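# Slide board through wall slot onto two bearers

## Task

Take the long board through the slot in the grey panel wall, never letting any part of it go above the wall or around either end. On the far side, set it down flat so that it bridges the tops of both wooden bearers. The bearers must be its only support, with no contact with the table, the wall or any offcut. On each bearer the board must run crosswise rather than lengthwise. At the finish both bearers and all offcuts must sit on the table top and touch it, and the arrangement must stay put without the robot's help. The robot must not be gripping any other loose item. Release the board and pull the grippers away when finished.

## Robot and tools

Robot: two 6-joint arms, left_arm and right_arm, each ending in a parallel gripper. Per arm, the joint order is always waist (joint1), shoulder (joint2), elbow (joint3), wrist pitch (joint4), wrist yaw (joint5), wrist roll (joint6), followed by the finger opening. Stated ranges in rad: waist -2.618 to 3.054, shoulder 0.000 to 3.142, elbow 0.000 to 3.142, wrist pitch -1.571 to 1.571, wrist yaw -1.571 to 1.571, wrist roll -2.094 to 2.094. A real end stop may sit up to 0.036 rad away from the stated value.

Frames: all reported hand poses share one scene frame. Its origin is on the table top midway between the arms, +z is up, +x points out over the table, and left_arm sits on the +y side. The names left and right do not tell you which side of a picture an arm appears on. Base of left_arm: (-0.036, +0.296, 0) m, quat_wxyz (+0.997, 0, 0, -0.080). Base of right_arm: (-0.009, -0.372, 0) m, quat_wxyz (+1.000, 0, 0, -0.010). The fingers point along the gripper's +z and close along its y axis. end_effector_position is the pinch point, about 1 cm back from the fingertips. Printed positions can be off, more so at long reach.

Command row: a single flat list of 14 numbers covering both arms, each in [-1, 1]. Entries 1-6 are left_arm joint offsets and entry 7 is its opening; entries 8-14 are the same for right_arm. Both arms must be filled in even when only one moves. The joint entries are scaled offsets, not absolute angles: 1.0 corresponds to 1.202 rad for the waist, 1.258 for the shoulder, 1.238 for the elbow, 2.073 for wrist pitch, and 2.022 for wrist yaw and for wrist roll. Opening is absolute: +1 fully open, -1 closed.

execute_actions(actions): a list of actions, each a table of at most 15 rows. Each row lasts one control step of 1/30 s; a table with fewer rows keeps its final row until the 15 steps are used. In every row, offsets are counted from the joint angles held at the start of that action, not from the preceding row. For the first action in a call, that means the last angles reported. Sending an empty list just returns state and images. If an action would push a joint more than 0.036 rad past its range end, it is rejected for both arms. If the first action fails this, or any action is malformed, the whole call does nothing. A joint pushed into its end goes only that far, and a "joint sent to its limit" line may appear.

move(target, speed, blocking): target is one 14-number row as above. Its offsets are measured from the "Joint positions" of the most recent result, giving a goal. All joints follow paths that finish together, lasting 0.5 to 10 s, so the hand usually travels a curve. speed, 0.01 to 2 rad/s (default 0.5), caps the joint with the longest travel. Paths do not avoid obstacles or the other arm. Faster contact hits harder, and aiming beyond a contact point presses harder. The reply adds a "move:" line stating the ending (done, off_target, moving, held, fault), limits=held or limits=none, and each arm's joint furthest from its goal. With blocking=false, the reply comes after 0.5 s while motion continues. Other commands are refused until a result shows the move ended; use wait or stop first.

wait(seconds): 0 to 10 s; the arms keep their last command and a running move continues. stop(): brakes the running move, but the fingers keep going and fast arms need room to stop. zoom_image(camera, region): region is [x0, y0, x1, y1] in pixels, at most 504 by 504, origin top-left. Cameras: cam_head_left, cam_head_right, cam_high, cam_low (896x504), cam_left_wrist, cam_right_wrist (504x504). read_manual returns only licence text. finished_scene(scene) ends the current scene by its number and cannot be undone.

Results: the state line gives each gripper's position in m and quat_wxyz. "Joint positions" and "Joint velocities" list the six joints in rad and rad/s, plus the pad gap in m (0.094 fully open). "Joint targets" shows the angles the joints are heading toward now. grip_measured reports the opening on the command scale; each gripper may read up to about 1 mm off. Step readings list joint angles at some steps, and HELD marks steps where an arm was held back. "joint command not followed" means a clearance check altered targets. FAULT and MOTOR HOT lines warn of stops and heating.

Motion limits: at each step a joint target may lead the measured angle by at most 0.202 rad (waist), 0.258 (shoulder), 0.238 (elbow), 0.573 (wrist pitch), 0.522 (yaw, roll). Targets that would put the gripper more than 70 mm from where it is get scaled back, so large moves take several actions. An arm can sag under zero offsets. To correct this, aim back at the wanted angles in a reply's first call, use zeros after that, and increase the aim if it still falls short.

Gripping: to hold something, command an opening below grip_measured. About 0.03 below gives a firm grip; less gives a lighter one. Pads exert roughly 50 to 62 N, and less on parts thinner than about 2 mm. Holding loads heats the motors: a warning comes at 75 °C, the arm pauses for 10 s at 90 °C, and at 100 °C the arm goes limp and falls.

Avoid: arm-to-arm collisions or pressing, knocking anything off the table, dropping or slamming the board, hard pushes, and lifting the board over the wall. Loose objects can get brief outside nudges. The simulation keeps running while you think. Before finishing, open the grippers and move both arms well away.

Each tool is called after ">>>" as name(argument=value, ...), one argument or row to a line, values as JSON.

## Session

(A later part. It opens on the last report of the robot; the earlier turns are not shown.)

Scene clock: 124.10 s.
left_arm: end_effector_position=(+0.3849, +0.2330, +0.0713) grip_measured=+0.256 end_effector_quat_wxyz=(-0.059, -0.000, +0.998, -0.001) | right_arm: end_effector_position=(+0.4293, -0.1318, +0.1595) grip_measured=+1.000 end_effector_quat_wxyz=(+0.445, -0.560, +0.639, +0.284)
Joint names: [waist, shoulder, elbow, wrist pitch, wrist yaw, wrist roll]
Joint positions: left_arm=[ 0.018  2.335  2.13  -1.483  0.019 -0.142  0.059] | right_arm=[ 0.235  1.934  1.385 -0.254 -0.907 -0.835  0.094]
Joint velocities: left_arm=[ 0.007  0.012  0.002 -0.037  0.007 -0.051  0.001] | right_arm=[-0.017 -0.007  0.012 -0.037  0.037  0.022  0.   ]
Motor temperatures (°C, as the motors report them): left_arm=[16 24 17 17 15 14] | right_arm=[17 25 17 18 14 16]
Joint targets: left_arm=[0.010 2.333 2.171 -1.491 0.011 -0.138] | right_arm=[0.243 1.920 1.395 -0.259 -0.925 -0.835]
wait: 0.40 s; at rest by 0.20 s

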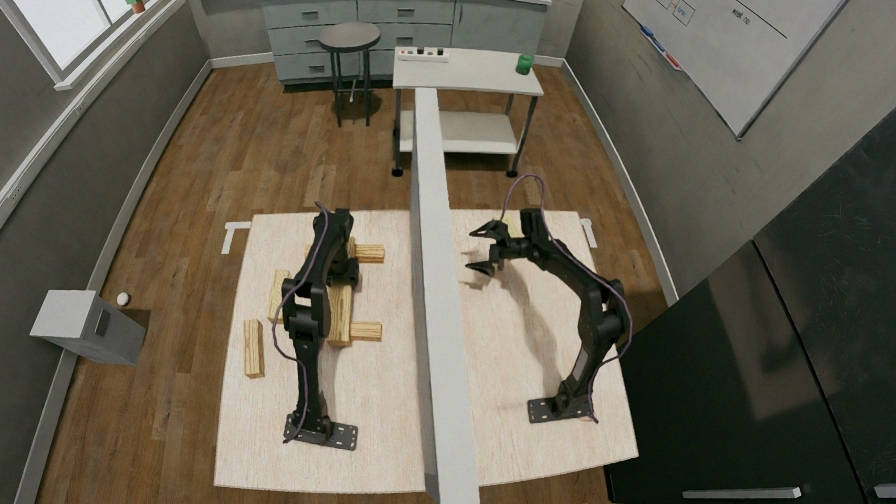

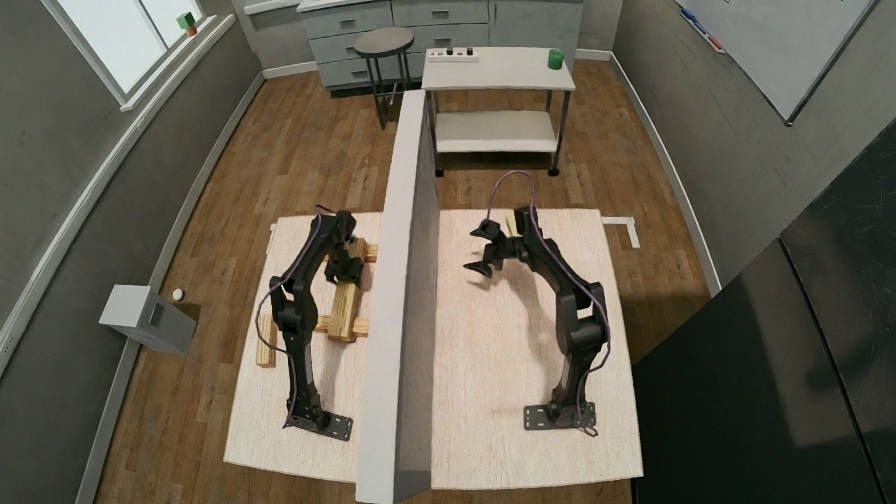

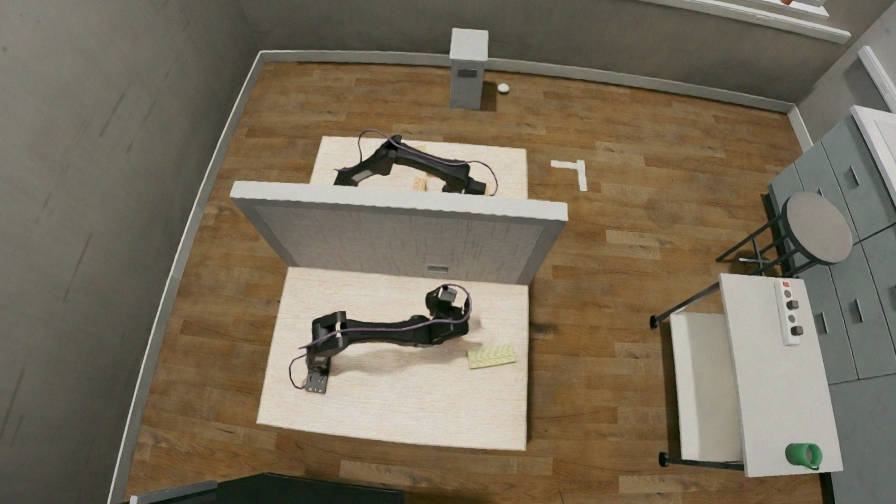

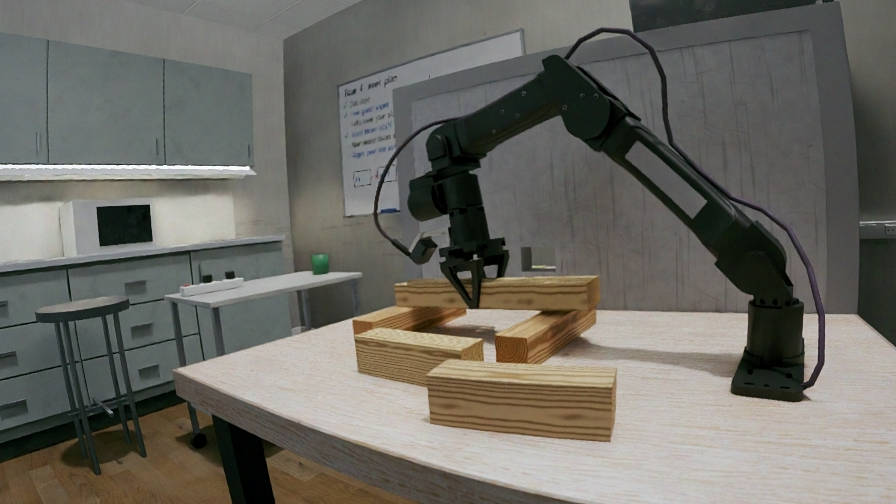

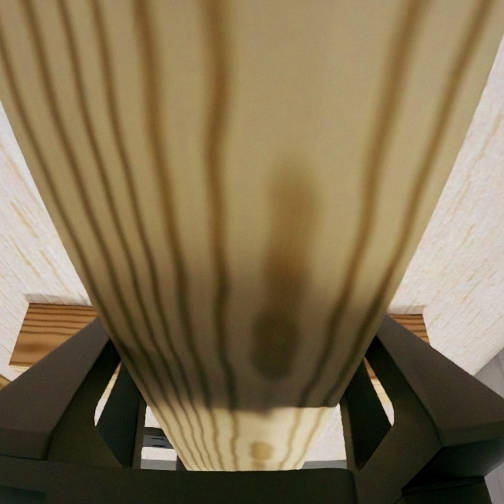

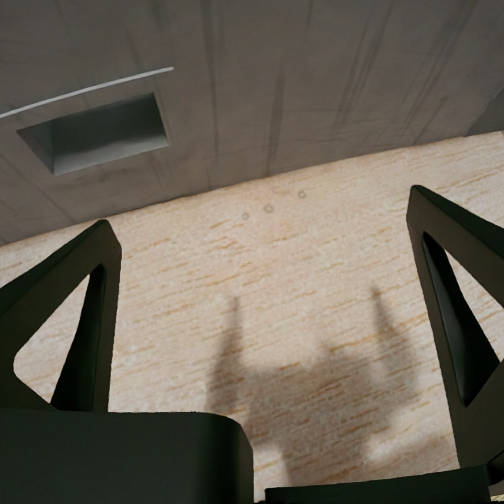

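>>> execute_actions(
  actions=[
    [[-0.0067,-0.0015,0.0331,-0.0039,-0.004,0.002,0.235,0.0067,-0.0111,0.0081,-0.0024,-0.0089,0,1],[-0.0067,-0.001,0.0331,-0.0039,-0.004,0.002,0.235,0.0067,-0.0111,0.0081,-0.0024,-0.0089,0,1],[-0.0067,-0.0004,0.0331,-0.0039,-0.004,0.002,0.235,0.0067,-0.0111,0.0081,-0.0024,-0.0089,0,1],[-0.0067,0.0004,0.0331,-0.0039,-0.004,0.002,0.235,0.0067,-0.0111,0.0081,-0.0024,-0.0089,0,1],[-0.0067,0.0013,0.0331,-0.0039,-0.004,0.002,0.235,0.0067,-0.0111,0.0081,-0.0024,-0.0089,0,1],[-0.0067,0.0023,0.0331,-0.0039,-0.004,0.002,0.235,0.0067,-0.0111,0.0081,-0.0024,-0.0089,0,1],[-0.0067,0.0034,0.0331,-0.0039,-0.004,0.002,0.235,0.0067,-0.0111,0.0081,-0.0024,-0.0089,0,1],[-0.0067,0.0045,0.0331,-0.0039,-0.004,0.002,0.235,0.0067,-0.0111,0.0081,-0.0024,-0.0089,0,1],[-0.0067,0.0056,0.0331,-0.0039,-0.004,0.002,0.235,0.0067,-0.0111,0.0081,-0.0024,-0.0089,0,1],[-0.0067,0.0066,0.0331,-0.0039,-0.004,0.002,0.235,0.0067,-0.0111,0.0081,-0.0024,-0.0089,0,1],[-0.0067,0.0075,0.0331,-0.0039,-0.004,0.002,0.235,0.0067,-0.0111,0.0081,-0.0024,-0.0089,0,1],[-0.0067,0.0083,0.0331,-0.0039,-0.004,0.002,0.235,0.0067,-0.0111,0.0081,-0.0024,-0.0089,0,1],[-0.0067,0.009,0.0331,-0.0039,-0.004,0.002,0.235,0.0067,-0.0111,0.0081,-0.0024,-0.0089,0,1],[-0.0067,0.0094,0.0331,-0.0039,-0.004,0.002,0.235,0.0067,-0.0111,0.0081,-0.0024,-0.0089,0,1],[-0.0067,0.0095,0.0331,-0.0039,-0.004,0.002,0.235,0.0067,-0.0111,0.0081,-0.0024,-0.0089,0,1]],
  ],
)

>>> wait(
  seconds=0.3,
)

>>> zoom_image(
  camera="cam_low",
  region=[330, 230, 650, 400],
)

Scene clock: 125.13 s.
left_arm: end_effector_position=(+0.3855, +0.2334, +0.0696) grip_measured=+0.256 end_effector_quat_wxyz=(-0.059, -0.000, +0.998, +0.000) | right_arm: end_effector_position=(+0.4293, -0.1318, +0.1595) grip_measured=+1.000 end_effector_quat_wxyz=(+0.445, -0.560, +0.639, +0.284)
Joint names: [waist, shoulder, elbow, wrist pitch, wrist yaw, wrist roll]
Joint positions: left_arm=[ 0.018  2.339  2.13  -1.48   0.016 -0.142  0.059] | right_arm=[ 0.235  1.934  1.385 -0.254 -0.907 -0.835  0.094]
Joint velocities: left_arm=[-0.007 -0.002 -0.017 -0.037 -0.066 -0.022 -0.001] | right_arm=[ 0.002 -0.002 -0.007 -0.022 -0.037 -0.022  0.   ]
Motor temperatures (°C, as the motors report them): left_arm=[16 24 18 17 15 14] | right_arm=[17 25 17 18 14 16]
Joint targets: left_arm=[0.010 2.347 2.171 -1.491 0.011 -0.138] | right_arm=[0.243 1.920 1.395 -0.259 -0.925 -0.835]
Step readings (joint positions):
0: left_arm=[0.018 2.335 2.130 -1.483 0.019 -0.142] | right_arm=[0.235 1.934 1.385 -0.254 -0.907 -0.835]
1: left_arm=[0.018 2.335 2.130 -1.483 0.019 -0.142] | right_arm=[0.235 1.934 1.385 -0.254 -0.907 -0.835]
2: left_arm=[0.018 2.335 2.130 -1.483 0.019 -0.142] | right_arm=[0.235 1.934 1.385 -0.254 -0.907 -0.835]
4: left_arm=[0.018 2.335 2.130 -1.483 0.019 -0.142] | right_arm=[0.235 1.934 1.385 -0.254 -0.907 -0.835]
8: left_arm=[0.018 2.335 2.130 -1.483 0.019 -0.142] | right_arm=[0.235 1.934 1.385 -0.254 -0.907 -0.835]
15: Joint positions above

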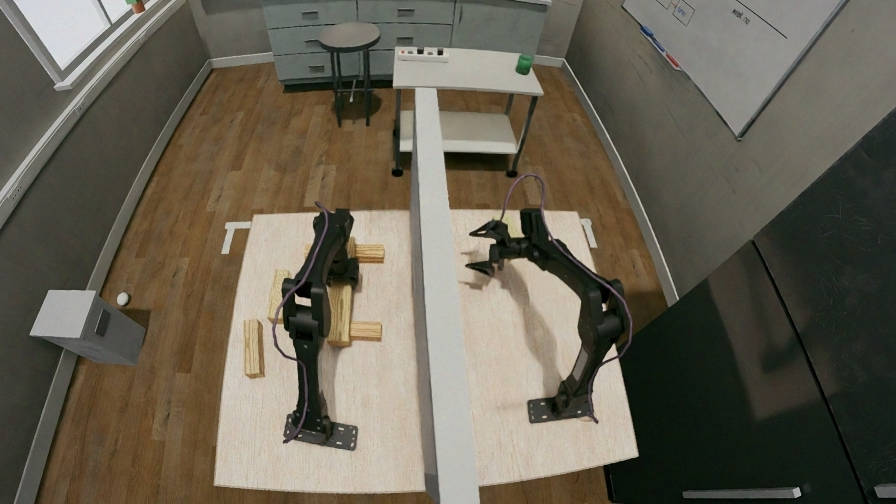

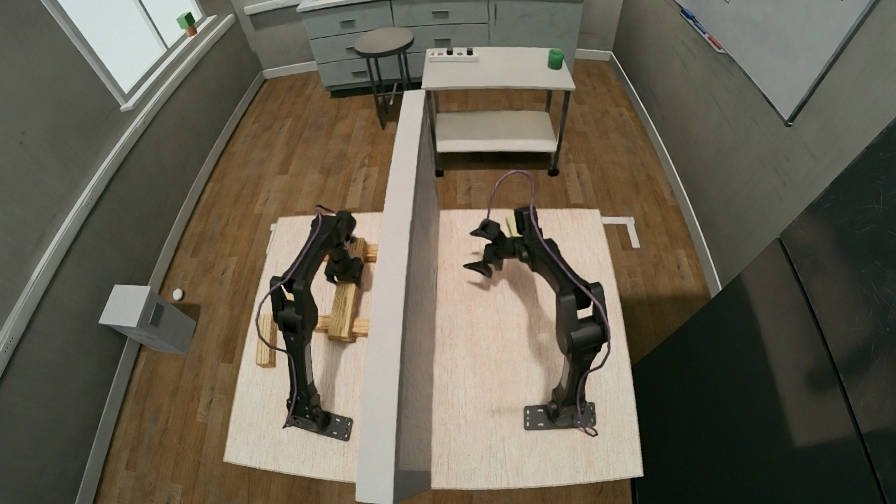

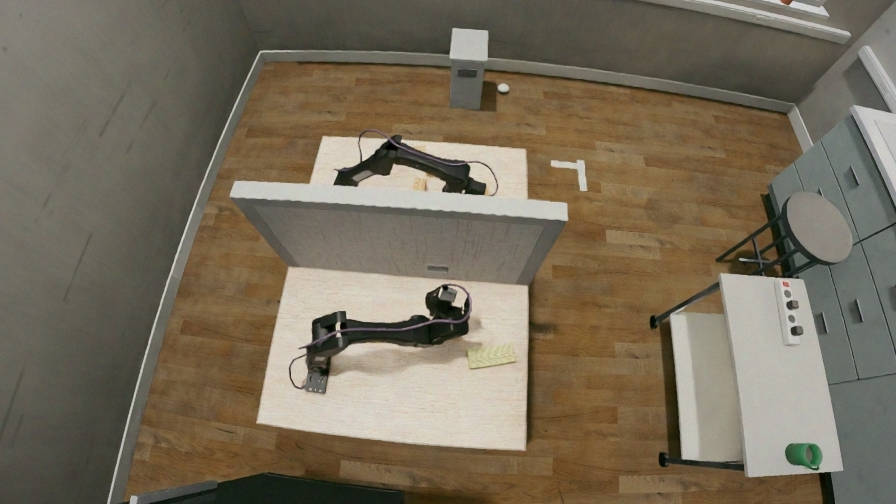

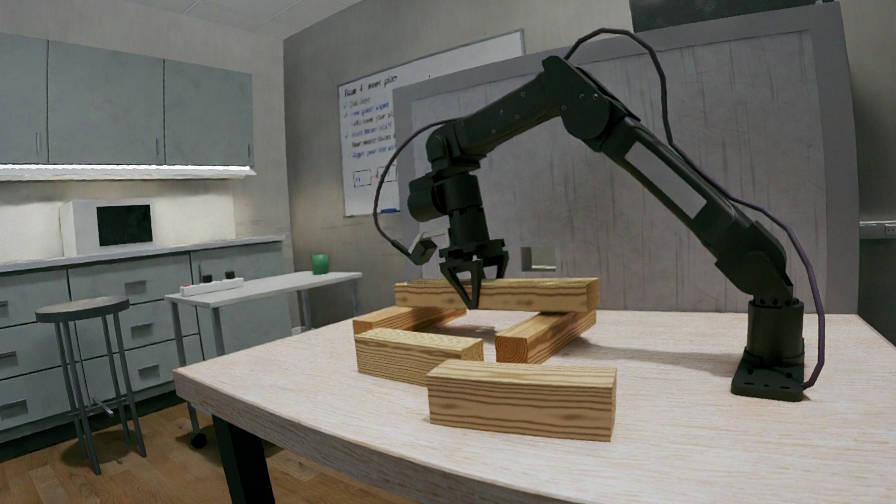

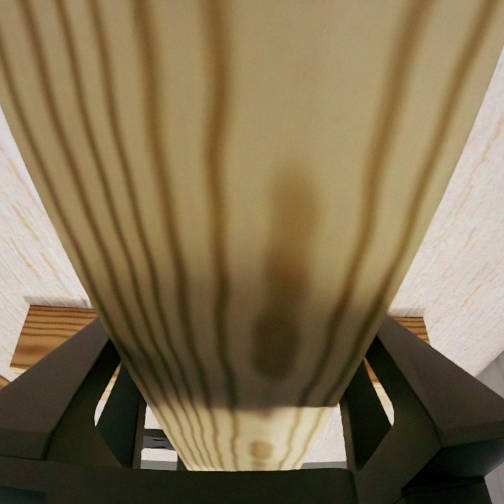

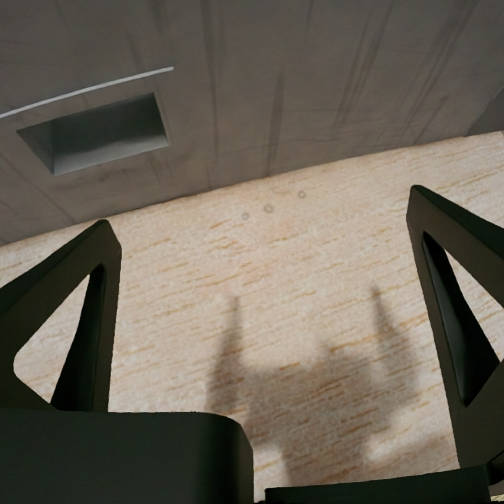

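Scene clock: 125.43 s.
left_arm: end_effector_position=(+0.3860, +0.2335, +0.0694) grip_measured=+0.256 end_effector_quat_wxyz=(-0.059, -0.000, +0.998, +0.001) | right_arm: end_effector_position=(+0.4293, -0.1318, +0.1595) grip_measured=+1.000 end_effector_quat_wxyz=(+0.445, -0.560, +0.639, +0.284)
Joint names: [waist, shoulder, elbow, wrist pitch, wrist yaw, wrist roll]
Joint positions: left_arm=[ 0.018  2.339  2.13  -1.478  0.015 -0.142  0.059] | right_arm=[ 0.235  1.934  1.385 -0.254 -0.907 -0.835  0.094]
Joint velocities: left_arm=[ 0.027 -0.012 -0.007 -0.051 -0.051 -0.022 -0.001] | right_arm=[-0.017  0.002 -0.022  0.007  0.022 -0.066  0.   ]
Motor temperatures (°C, as the motors report them): left_arm=[16 24 18 17 15 14] | right_arm=[17 25 17 18 14 16]
Joint targets: left_arm=[0.010 2.348 2.171 -1.491 0.011 -0.138] | right_arm=[0.243 1.920 1.395 -0.259 -0.925 -0.835]
wait: 0.30 s; at rest by 0.20 s

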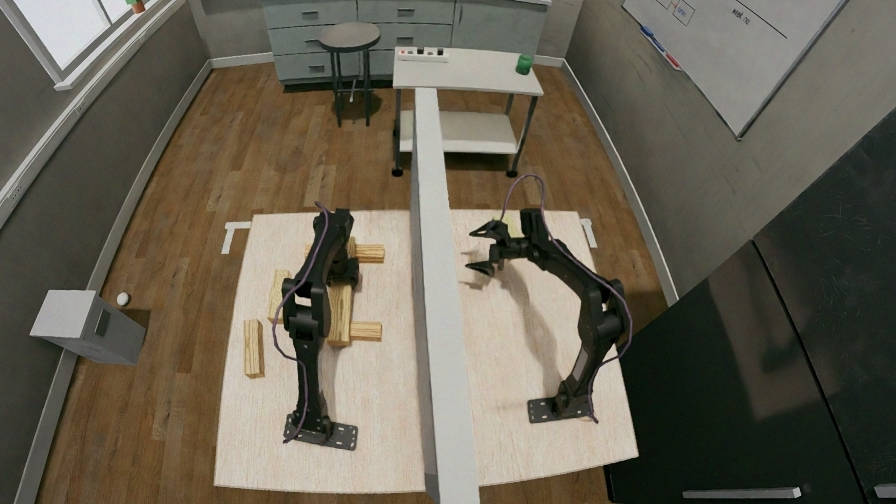

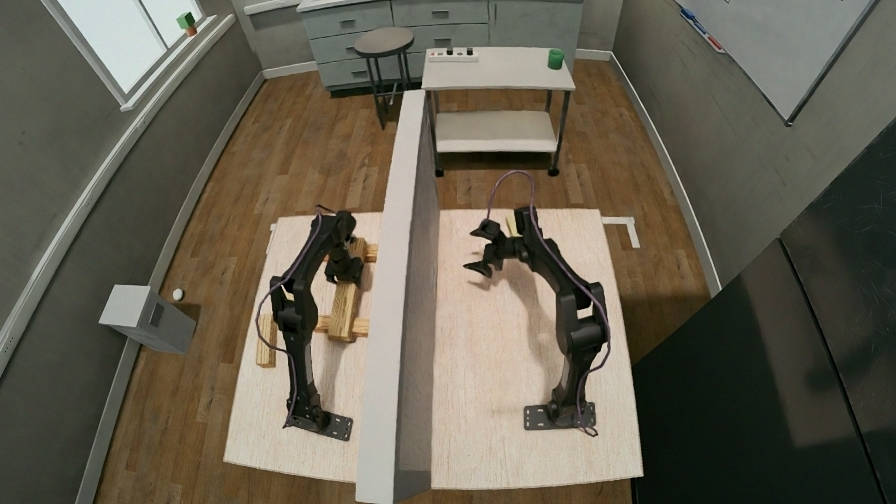

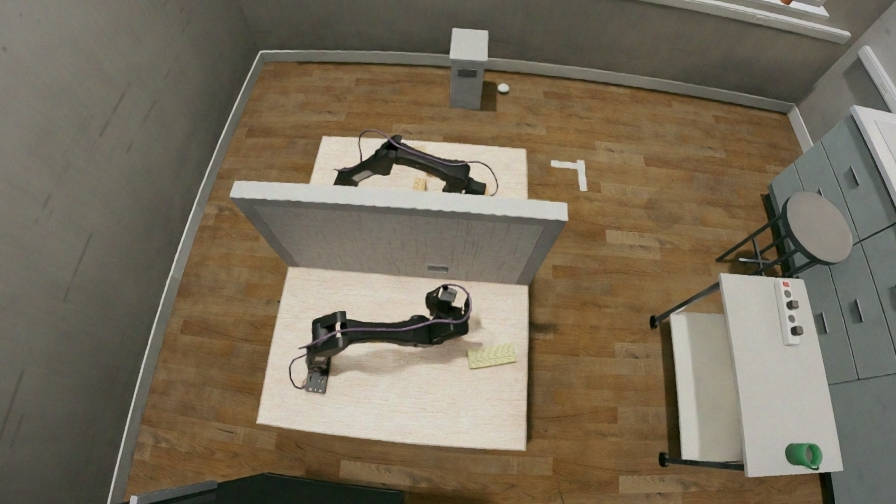

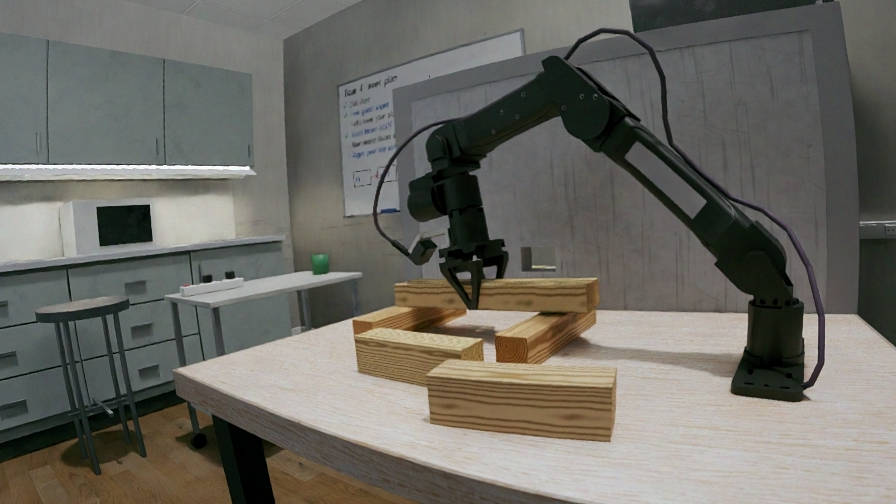

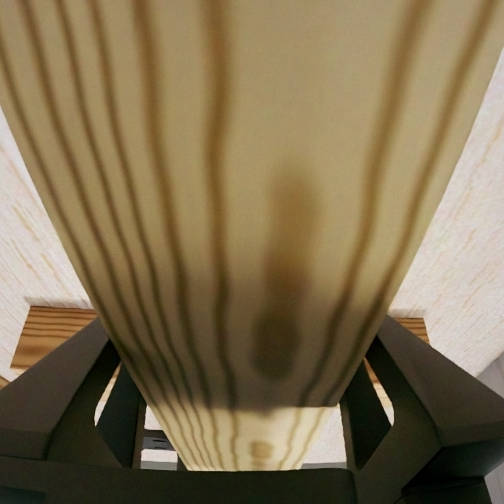

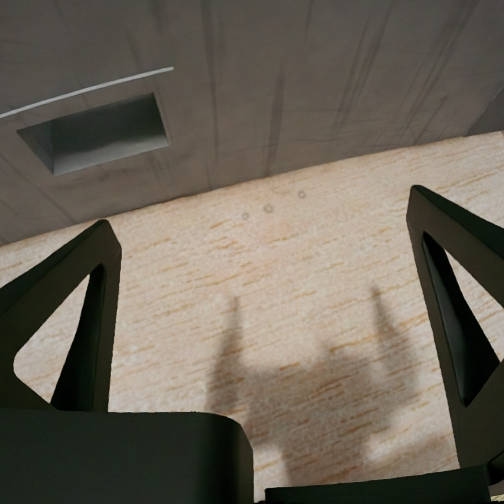

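Region (330, 230, 650, 400) of cam_low's 896x504 image, scaled by 1.575, with more detail than that image has; it fills the top 268 rows of this view, and the rest is white.

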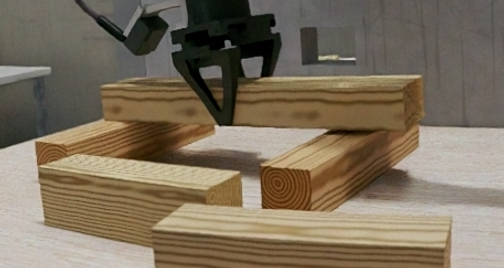

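>>> execute_actions(
  actions=[
    [[-0.0067,0.0072,0.0331,-0.0062,-0.002,0.002,0.235,0.0067,-0.0111,0.0081,-0.0024,-0.0089,0,1],[-0.0067,0.0072,0.0331,-0.0058,-0.002,0.002,0.235,0.0067,-0.0111,0.0081,-0.0024,-0.0089,0,1],[-0.0067,0.0072,0.0331,-0.0052,-0.002,0.002,0.235,0.0067,-0.0111,0.0081,-0.0024,-0.0089,0,1],[-0.0067,0.0072,0.0331,-0.0045,-0.002,0.002,0.235,0.0067,-0.0111,0.0081,-0.0024,-0.0089,0,1],[-0.0067,0.0072,0.0331,-0.0037,-0.002,0.002,0.235,0.0067,-0.0111,0.0081,-0.0024,-0.0089,0,1],[-0.0067,0.0072,0.0331,-0.0028,-0.002,0.002,0.235,0.0067,-0.0111,0.0081,-0.0024,-0.0089,0,1],[-0.0067,0.0072,0.0331,-0.0018,-0.002,0.002,0.235,0.0067,-0.0111,0.0081,-0.0024,-0.0089,0,1],[-0.0067,0.0072,0.0331,-0.0008,-0.002,0.002,0.235,0.0067,-0.0111,0.0081,-0.0024,-0.0089,0,1],[-0.0067,0.0072,0.0331,0.0002,-0.002,0.002,0.235,0.0067,-0.0111,0.0081,-0.0024,-0.0089,0,1],[-0.0067,0.0072,0.0331,0.0011,-0.002,0.002,0.235,0.0067,-0.0111,0.0081,-0.0024,-0.0089,0,1],[-0.0067,0.0072,0.0331,0.0019,-0.002,0.002,0.235,0.0067,-0.0111,0.0081,-0.0024,-0.0089,0,1],[-0.0067,0.0072,0.0331,0.0026,-0.002,0.002,0.235,0.0067,-0.0111,0.0081,-0.0024,-0.0089,0,1],[-0.0067,0.0072,0.0331,0.0031,-0.002,0.002,0.235,0.0067,-0.0111,0.0081,-0.0024,-0.0089,0,1],[-0.0067,0.0072,0.0331,0.0034,-0.002,0.002,0.235,0.0067,-0.0111,0.0081,-0.0024,-0.0089,0,1],[-0.0067,0.0072,0.0331,0.0034,-0.002,0.002,0.235,0.0067,-0.0111,0.0081,-0.0024,-0.0089,0,1]],
  ],
)

>>> wait(
  seconds=0.3,
)

>>> zoom_image(
  camera="cam_low",
  region=[330, 230, 650, 400],
)

Scene clock: 127.67 s.
left_arm: end_effector_position=(+0.3888, +0.2333, +0.0682) grip_measured=+0.256 end_effector_quat_wxyz=(-0.054, -0.000, +0.999, +0.001) | right_arm: end_effector_position=(+0.4293, -0.1318, +0.1595) grip_measured=+1.000 end_effector_quat_wxyz=(+0.445, -0.560, +0.639, +0.284)
Joint names: [waist, shoulder, elbow, wrist pitch, wrist yaw, wrist roll]
Joint positions: left_arm=[ 0.018  2.342  2.13  -1.466  0.014 -0.142  0.059] | right_arm=[ 0.235  1.934  1.385 -0.254 -0.907 -0.835  0.094]
Joint velocities: left_arm=[-0.002 -0.027 -0.027  0.022 -0.007 -0.007 -0.   ] | right_arm=[-0.007  0.007  0.017 -0.037 -0.022 -0.037  0.   ]
Motor temperatures (°C, as the motors report them): left_arm=[16 24 18 17 15 14] | right_arm=[17 25 17 18 14 16]
Joint targets: left_arm=[0.010 2.348 2.171 -1.471 0.011 -0.138] | right_arm=[0.243 1.920 1.395 -0.259 -0.925 -0.835]
Step readings (joint positions):
0: left_arm=[0.018 2.339 2.130 -1.478 0.015 -0.142] | right_arm=[0.235 1.934 1.385 -0.254 -0.907 -0.835]
1: left_arm=[0.018 2.339 2.130 -1.478 0.015 -0.142] | right_arm=[0.235 1.934 1.385 -0.254 -0.907 -0.835]
2: left_arm=[0.018 2.339 2.130 -1.478 0.015 -0.142] | right_arm=[0.235 1.934 1.385 -0.254 -0.907 -0.835]
4: left_arm=[0.018 2.339 2.130 -1.477 0.015 -0.142] | right_arm=[0.235 1.934 1.385 -0.254 -0.907 -0.835]
8: left_arm=[0.018 2.339 2.130 -1.474 0.015 -0.142] | right_arm=[0.235 1.934 1.385 -0.254 -0.907 -0.835]
15: Joint positions above

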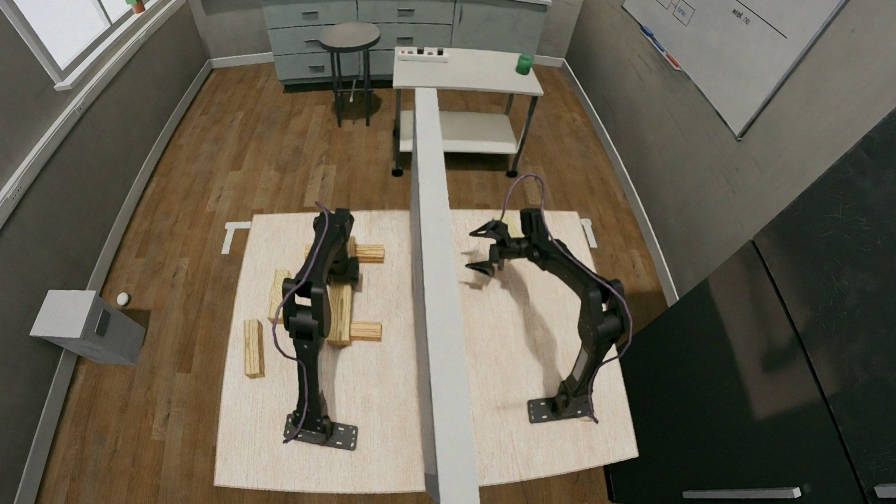

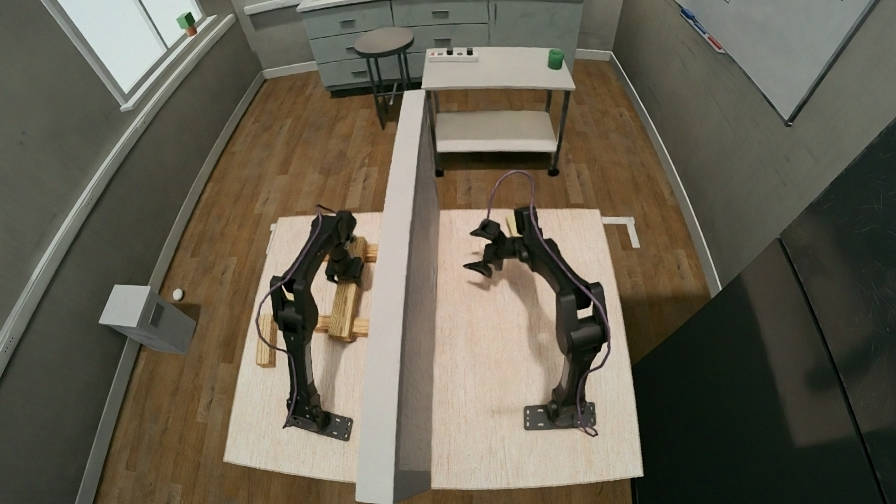

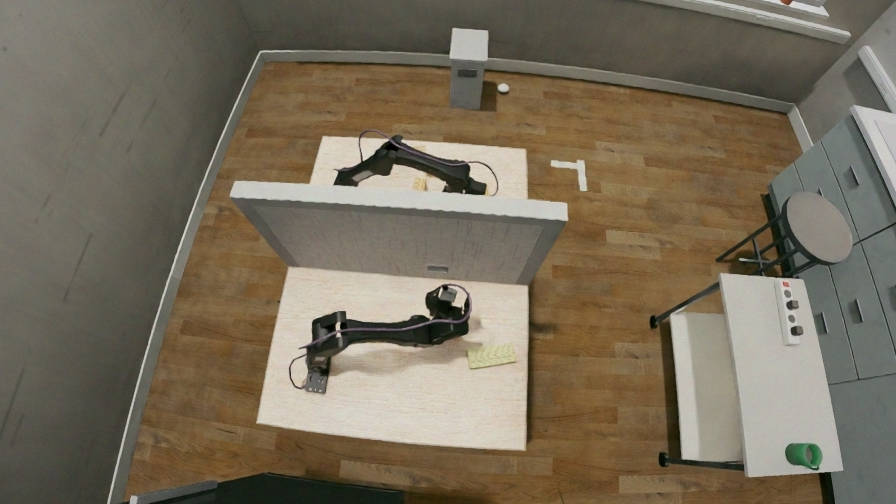

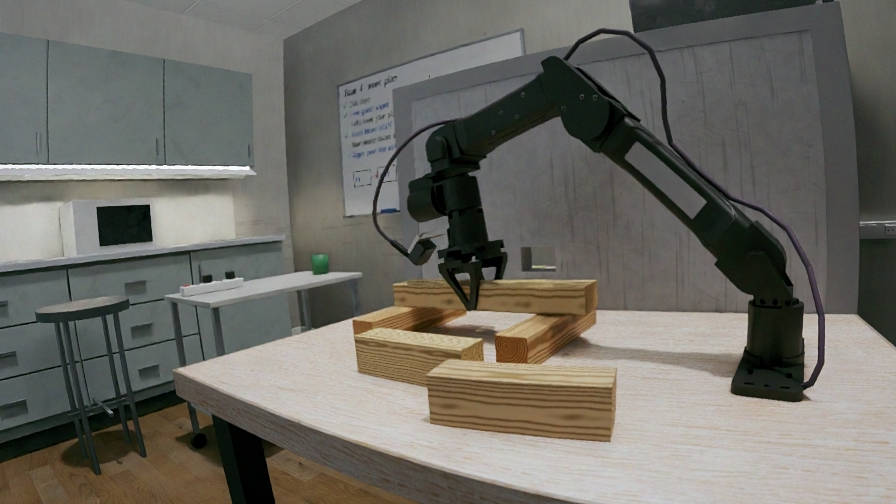

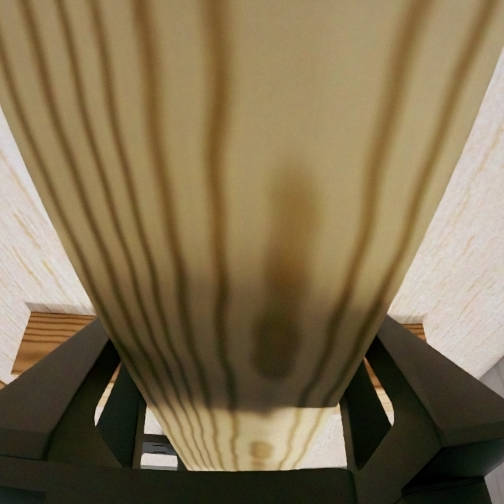

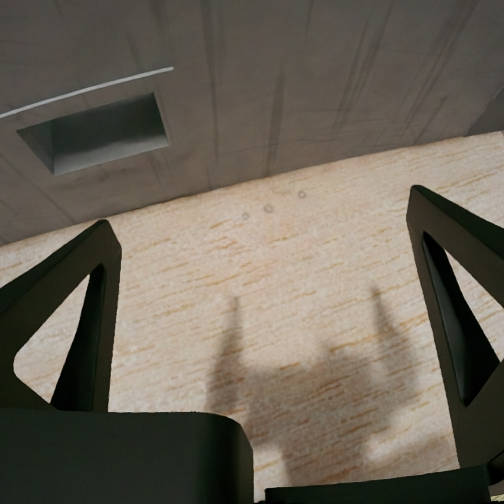

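Scene clock: 127.97 s.
left_arm: end_effector_position=(+0.3899, +0.2332, +0.0679) grip_measured=+0.256 end_effector_quat_wxyz=(-0.052, -0.000, +0.999, +0.000) | right_arm: end_effector_position=(+0.4293, -0.1318, +0.1595) grip_measured=+1.000 end_effector_quat_wxyz=(+0.445, -0.560, +0.639, +0.284)
Joint names: [waist, shoulder, elbow, wrist pitch, wrist yaw, wrist roll]
Joint positions: left_arm=[ 0.018  2.342  2.13  -1.461  0.014 -0.142  0.059] | right_arm=[ 0.235  1.934  1.385 -0.254 -0.907 -0.835  0.094]
Joint velocities: left_arm=[-0.007 -0.007  0.007 -0.051 -0.022 -0.037  0.001] | right_arm=[ 0.002  0.012 -0.027 -0.022  0.007 -0.037  0.   ]
Motor temperatures (°C, as the motors report them): left_arm=[16 24 18 17 15 14] | right_arm=[17 25 17 18 14 16]
Joint targets: left_arm=[0.010 2.348 2.171 -1.470 0.011 -0.138] | right_arm=[0.243 1.920 1.395 -0.259 -0.925 -0.835]
wait: 0.30 s; at rest by 0.27 s

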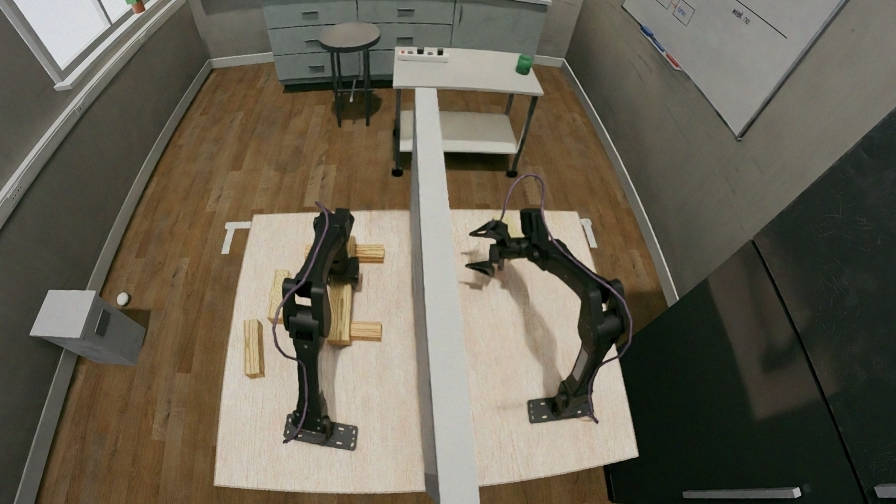

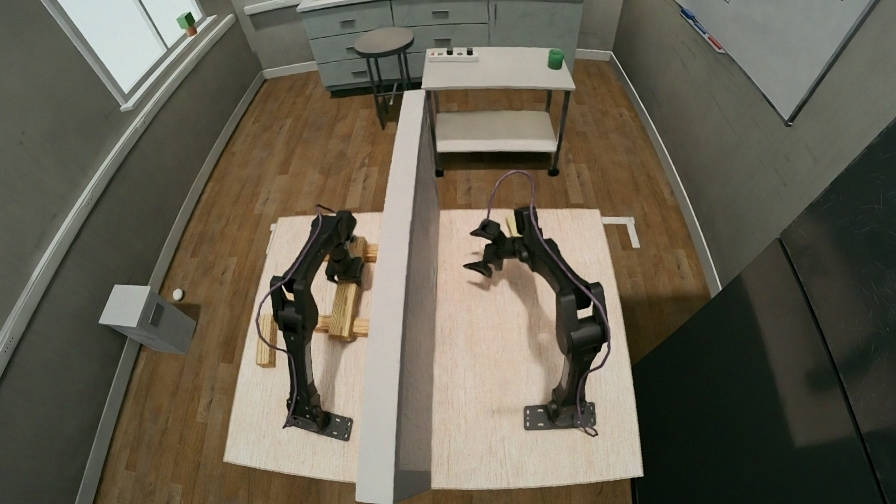

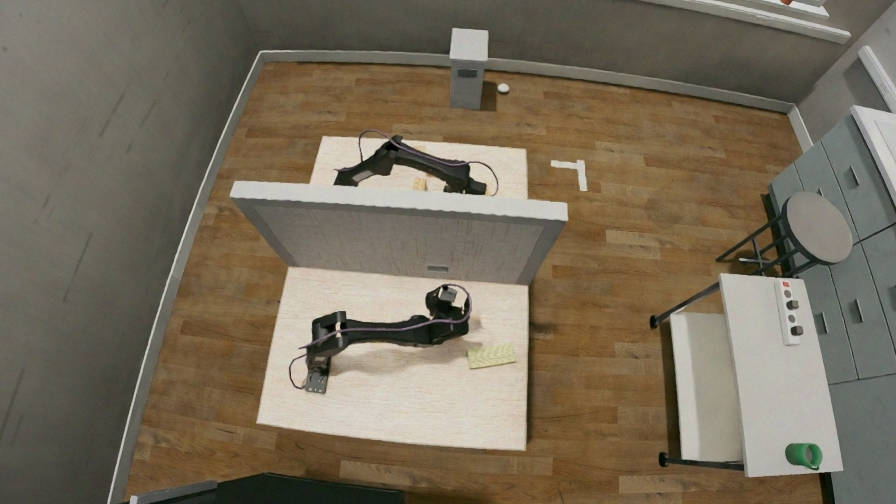

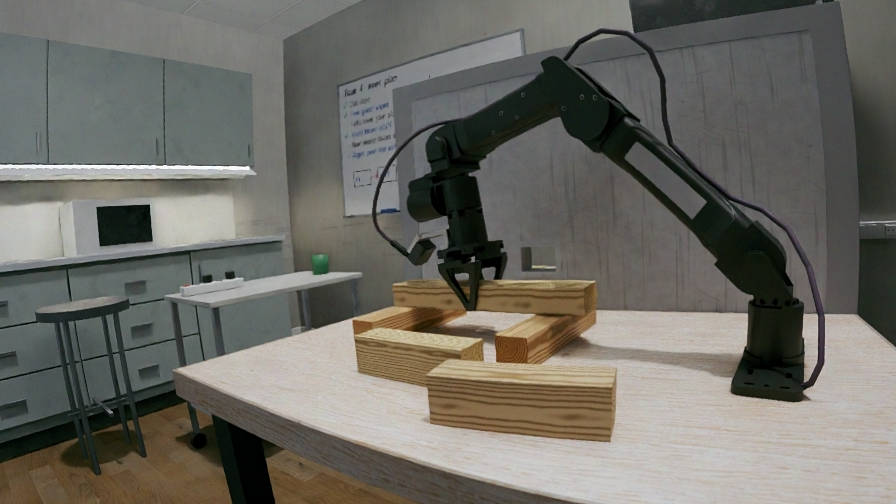

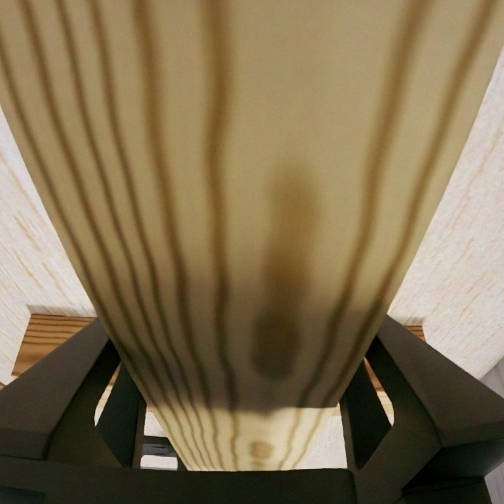

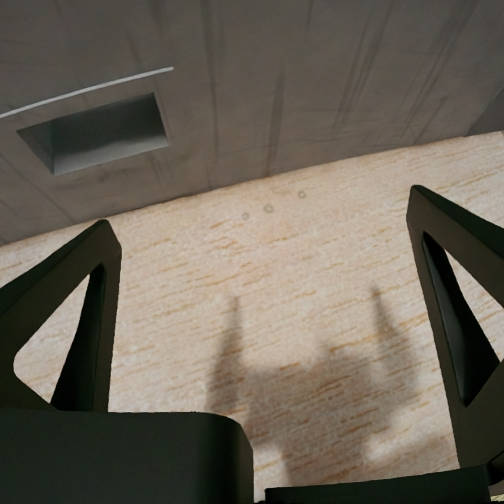

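Region (330, 230, 650, 400) of cam_low's 896x504 image, scaled by 1.575, with more detail than that image has; it fills the top 268 rows of this view, and the rest is white.

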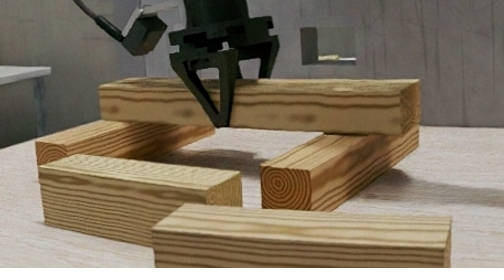

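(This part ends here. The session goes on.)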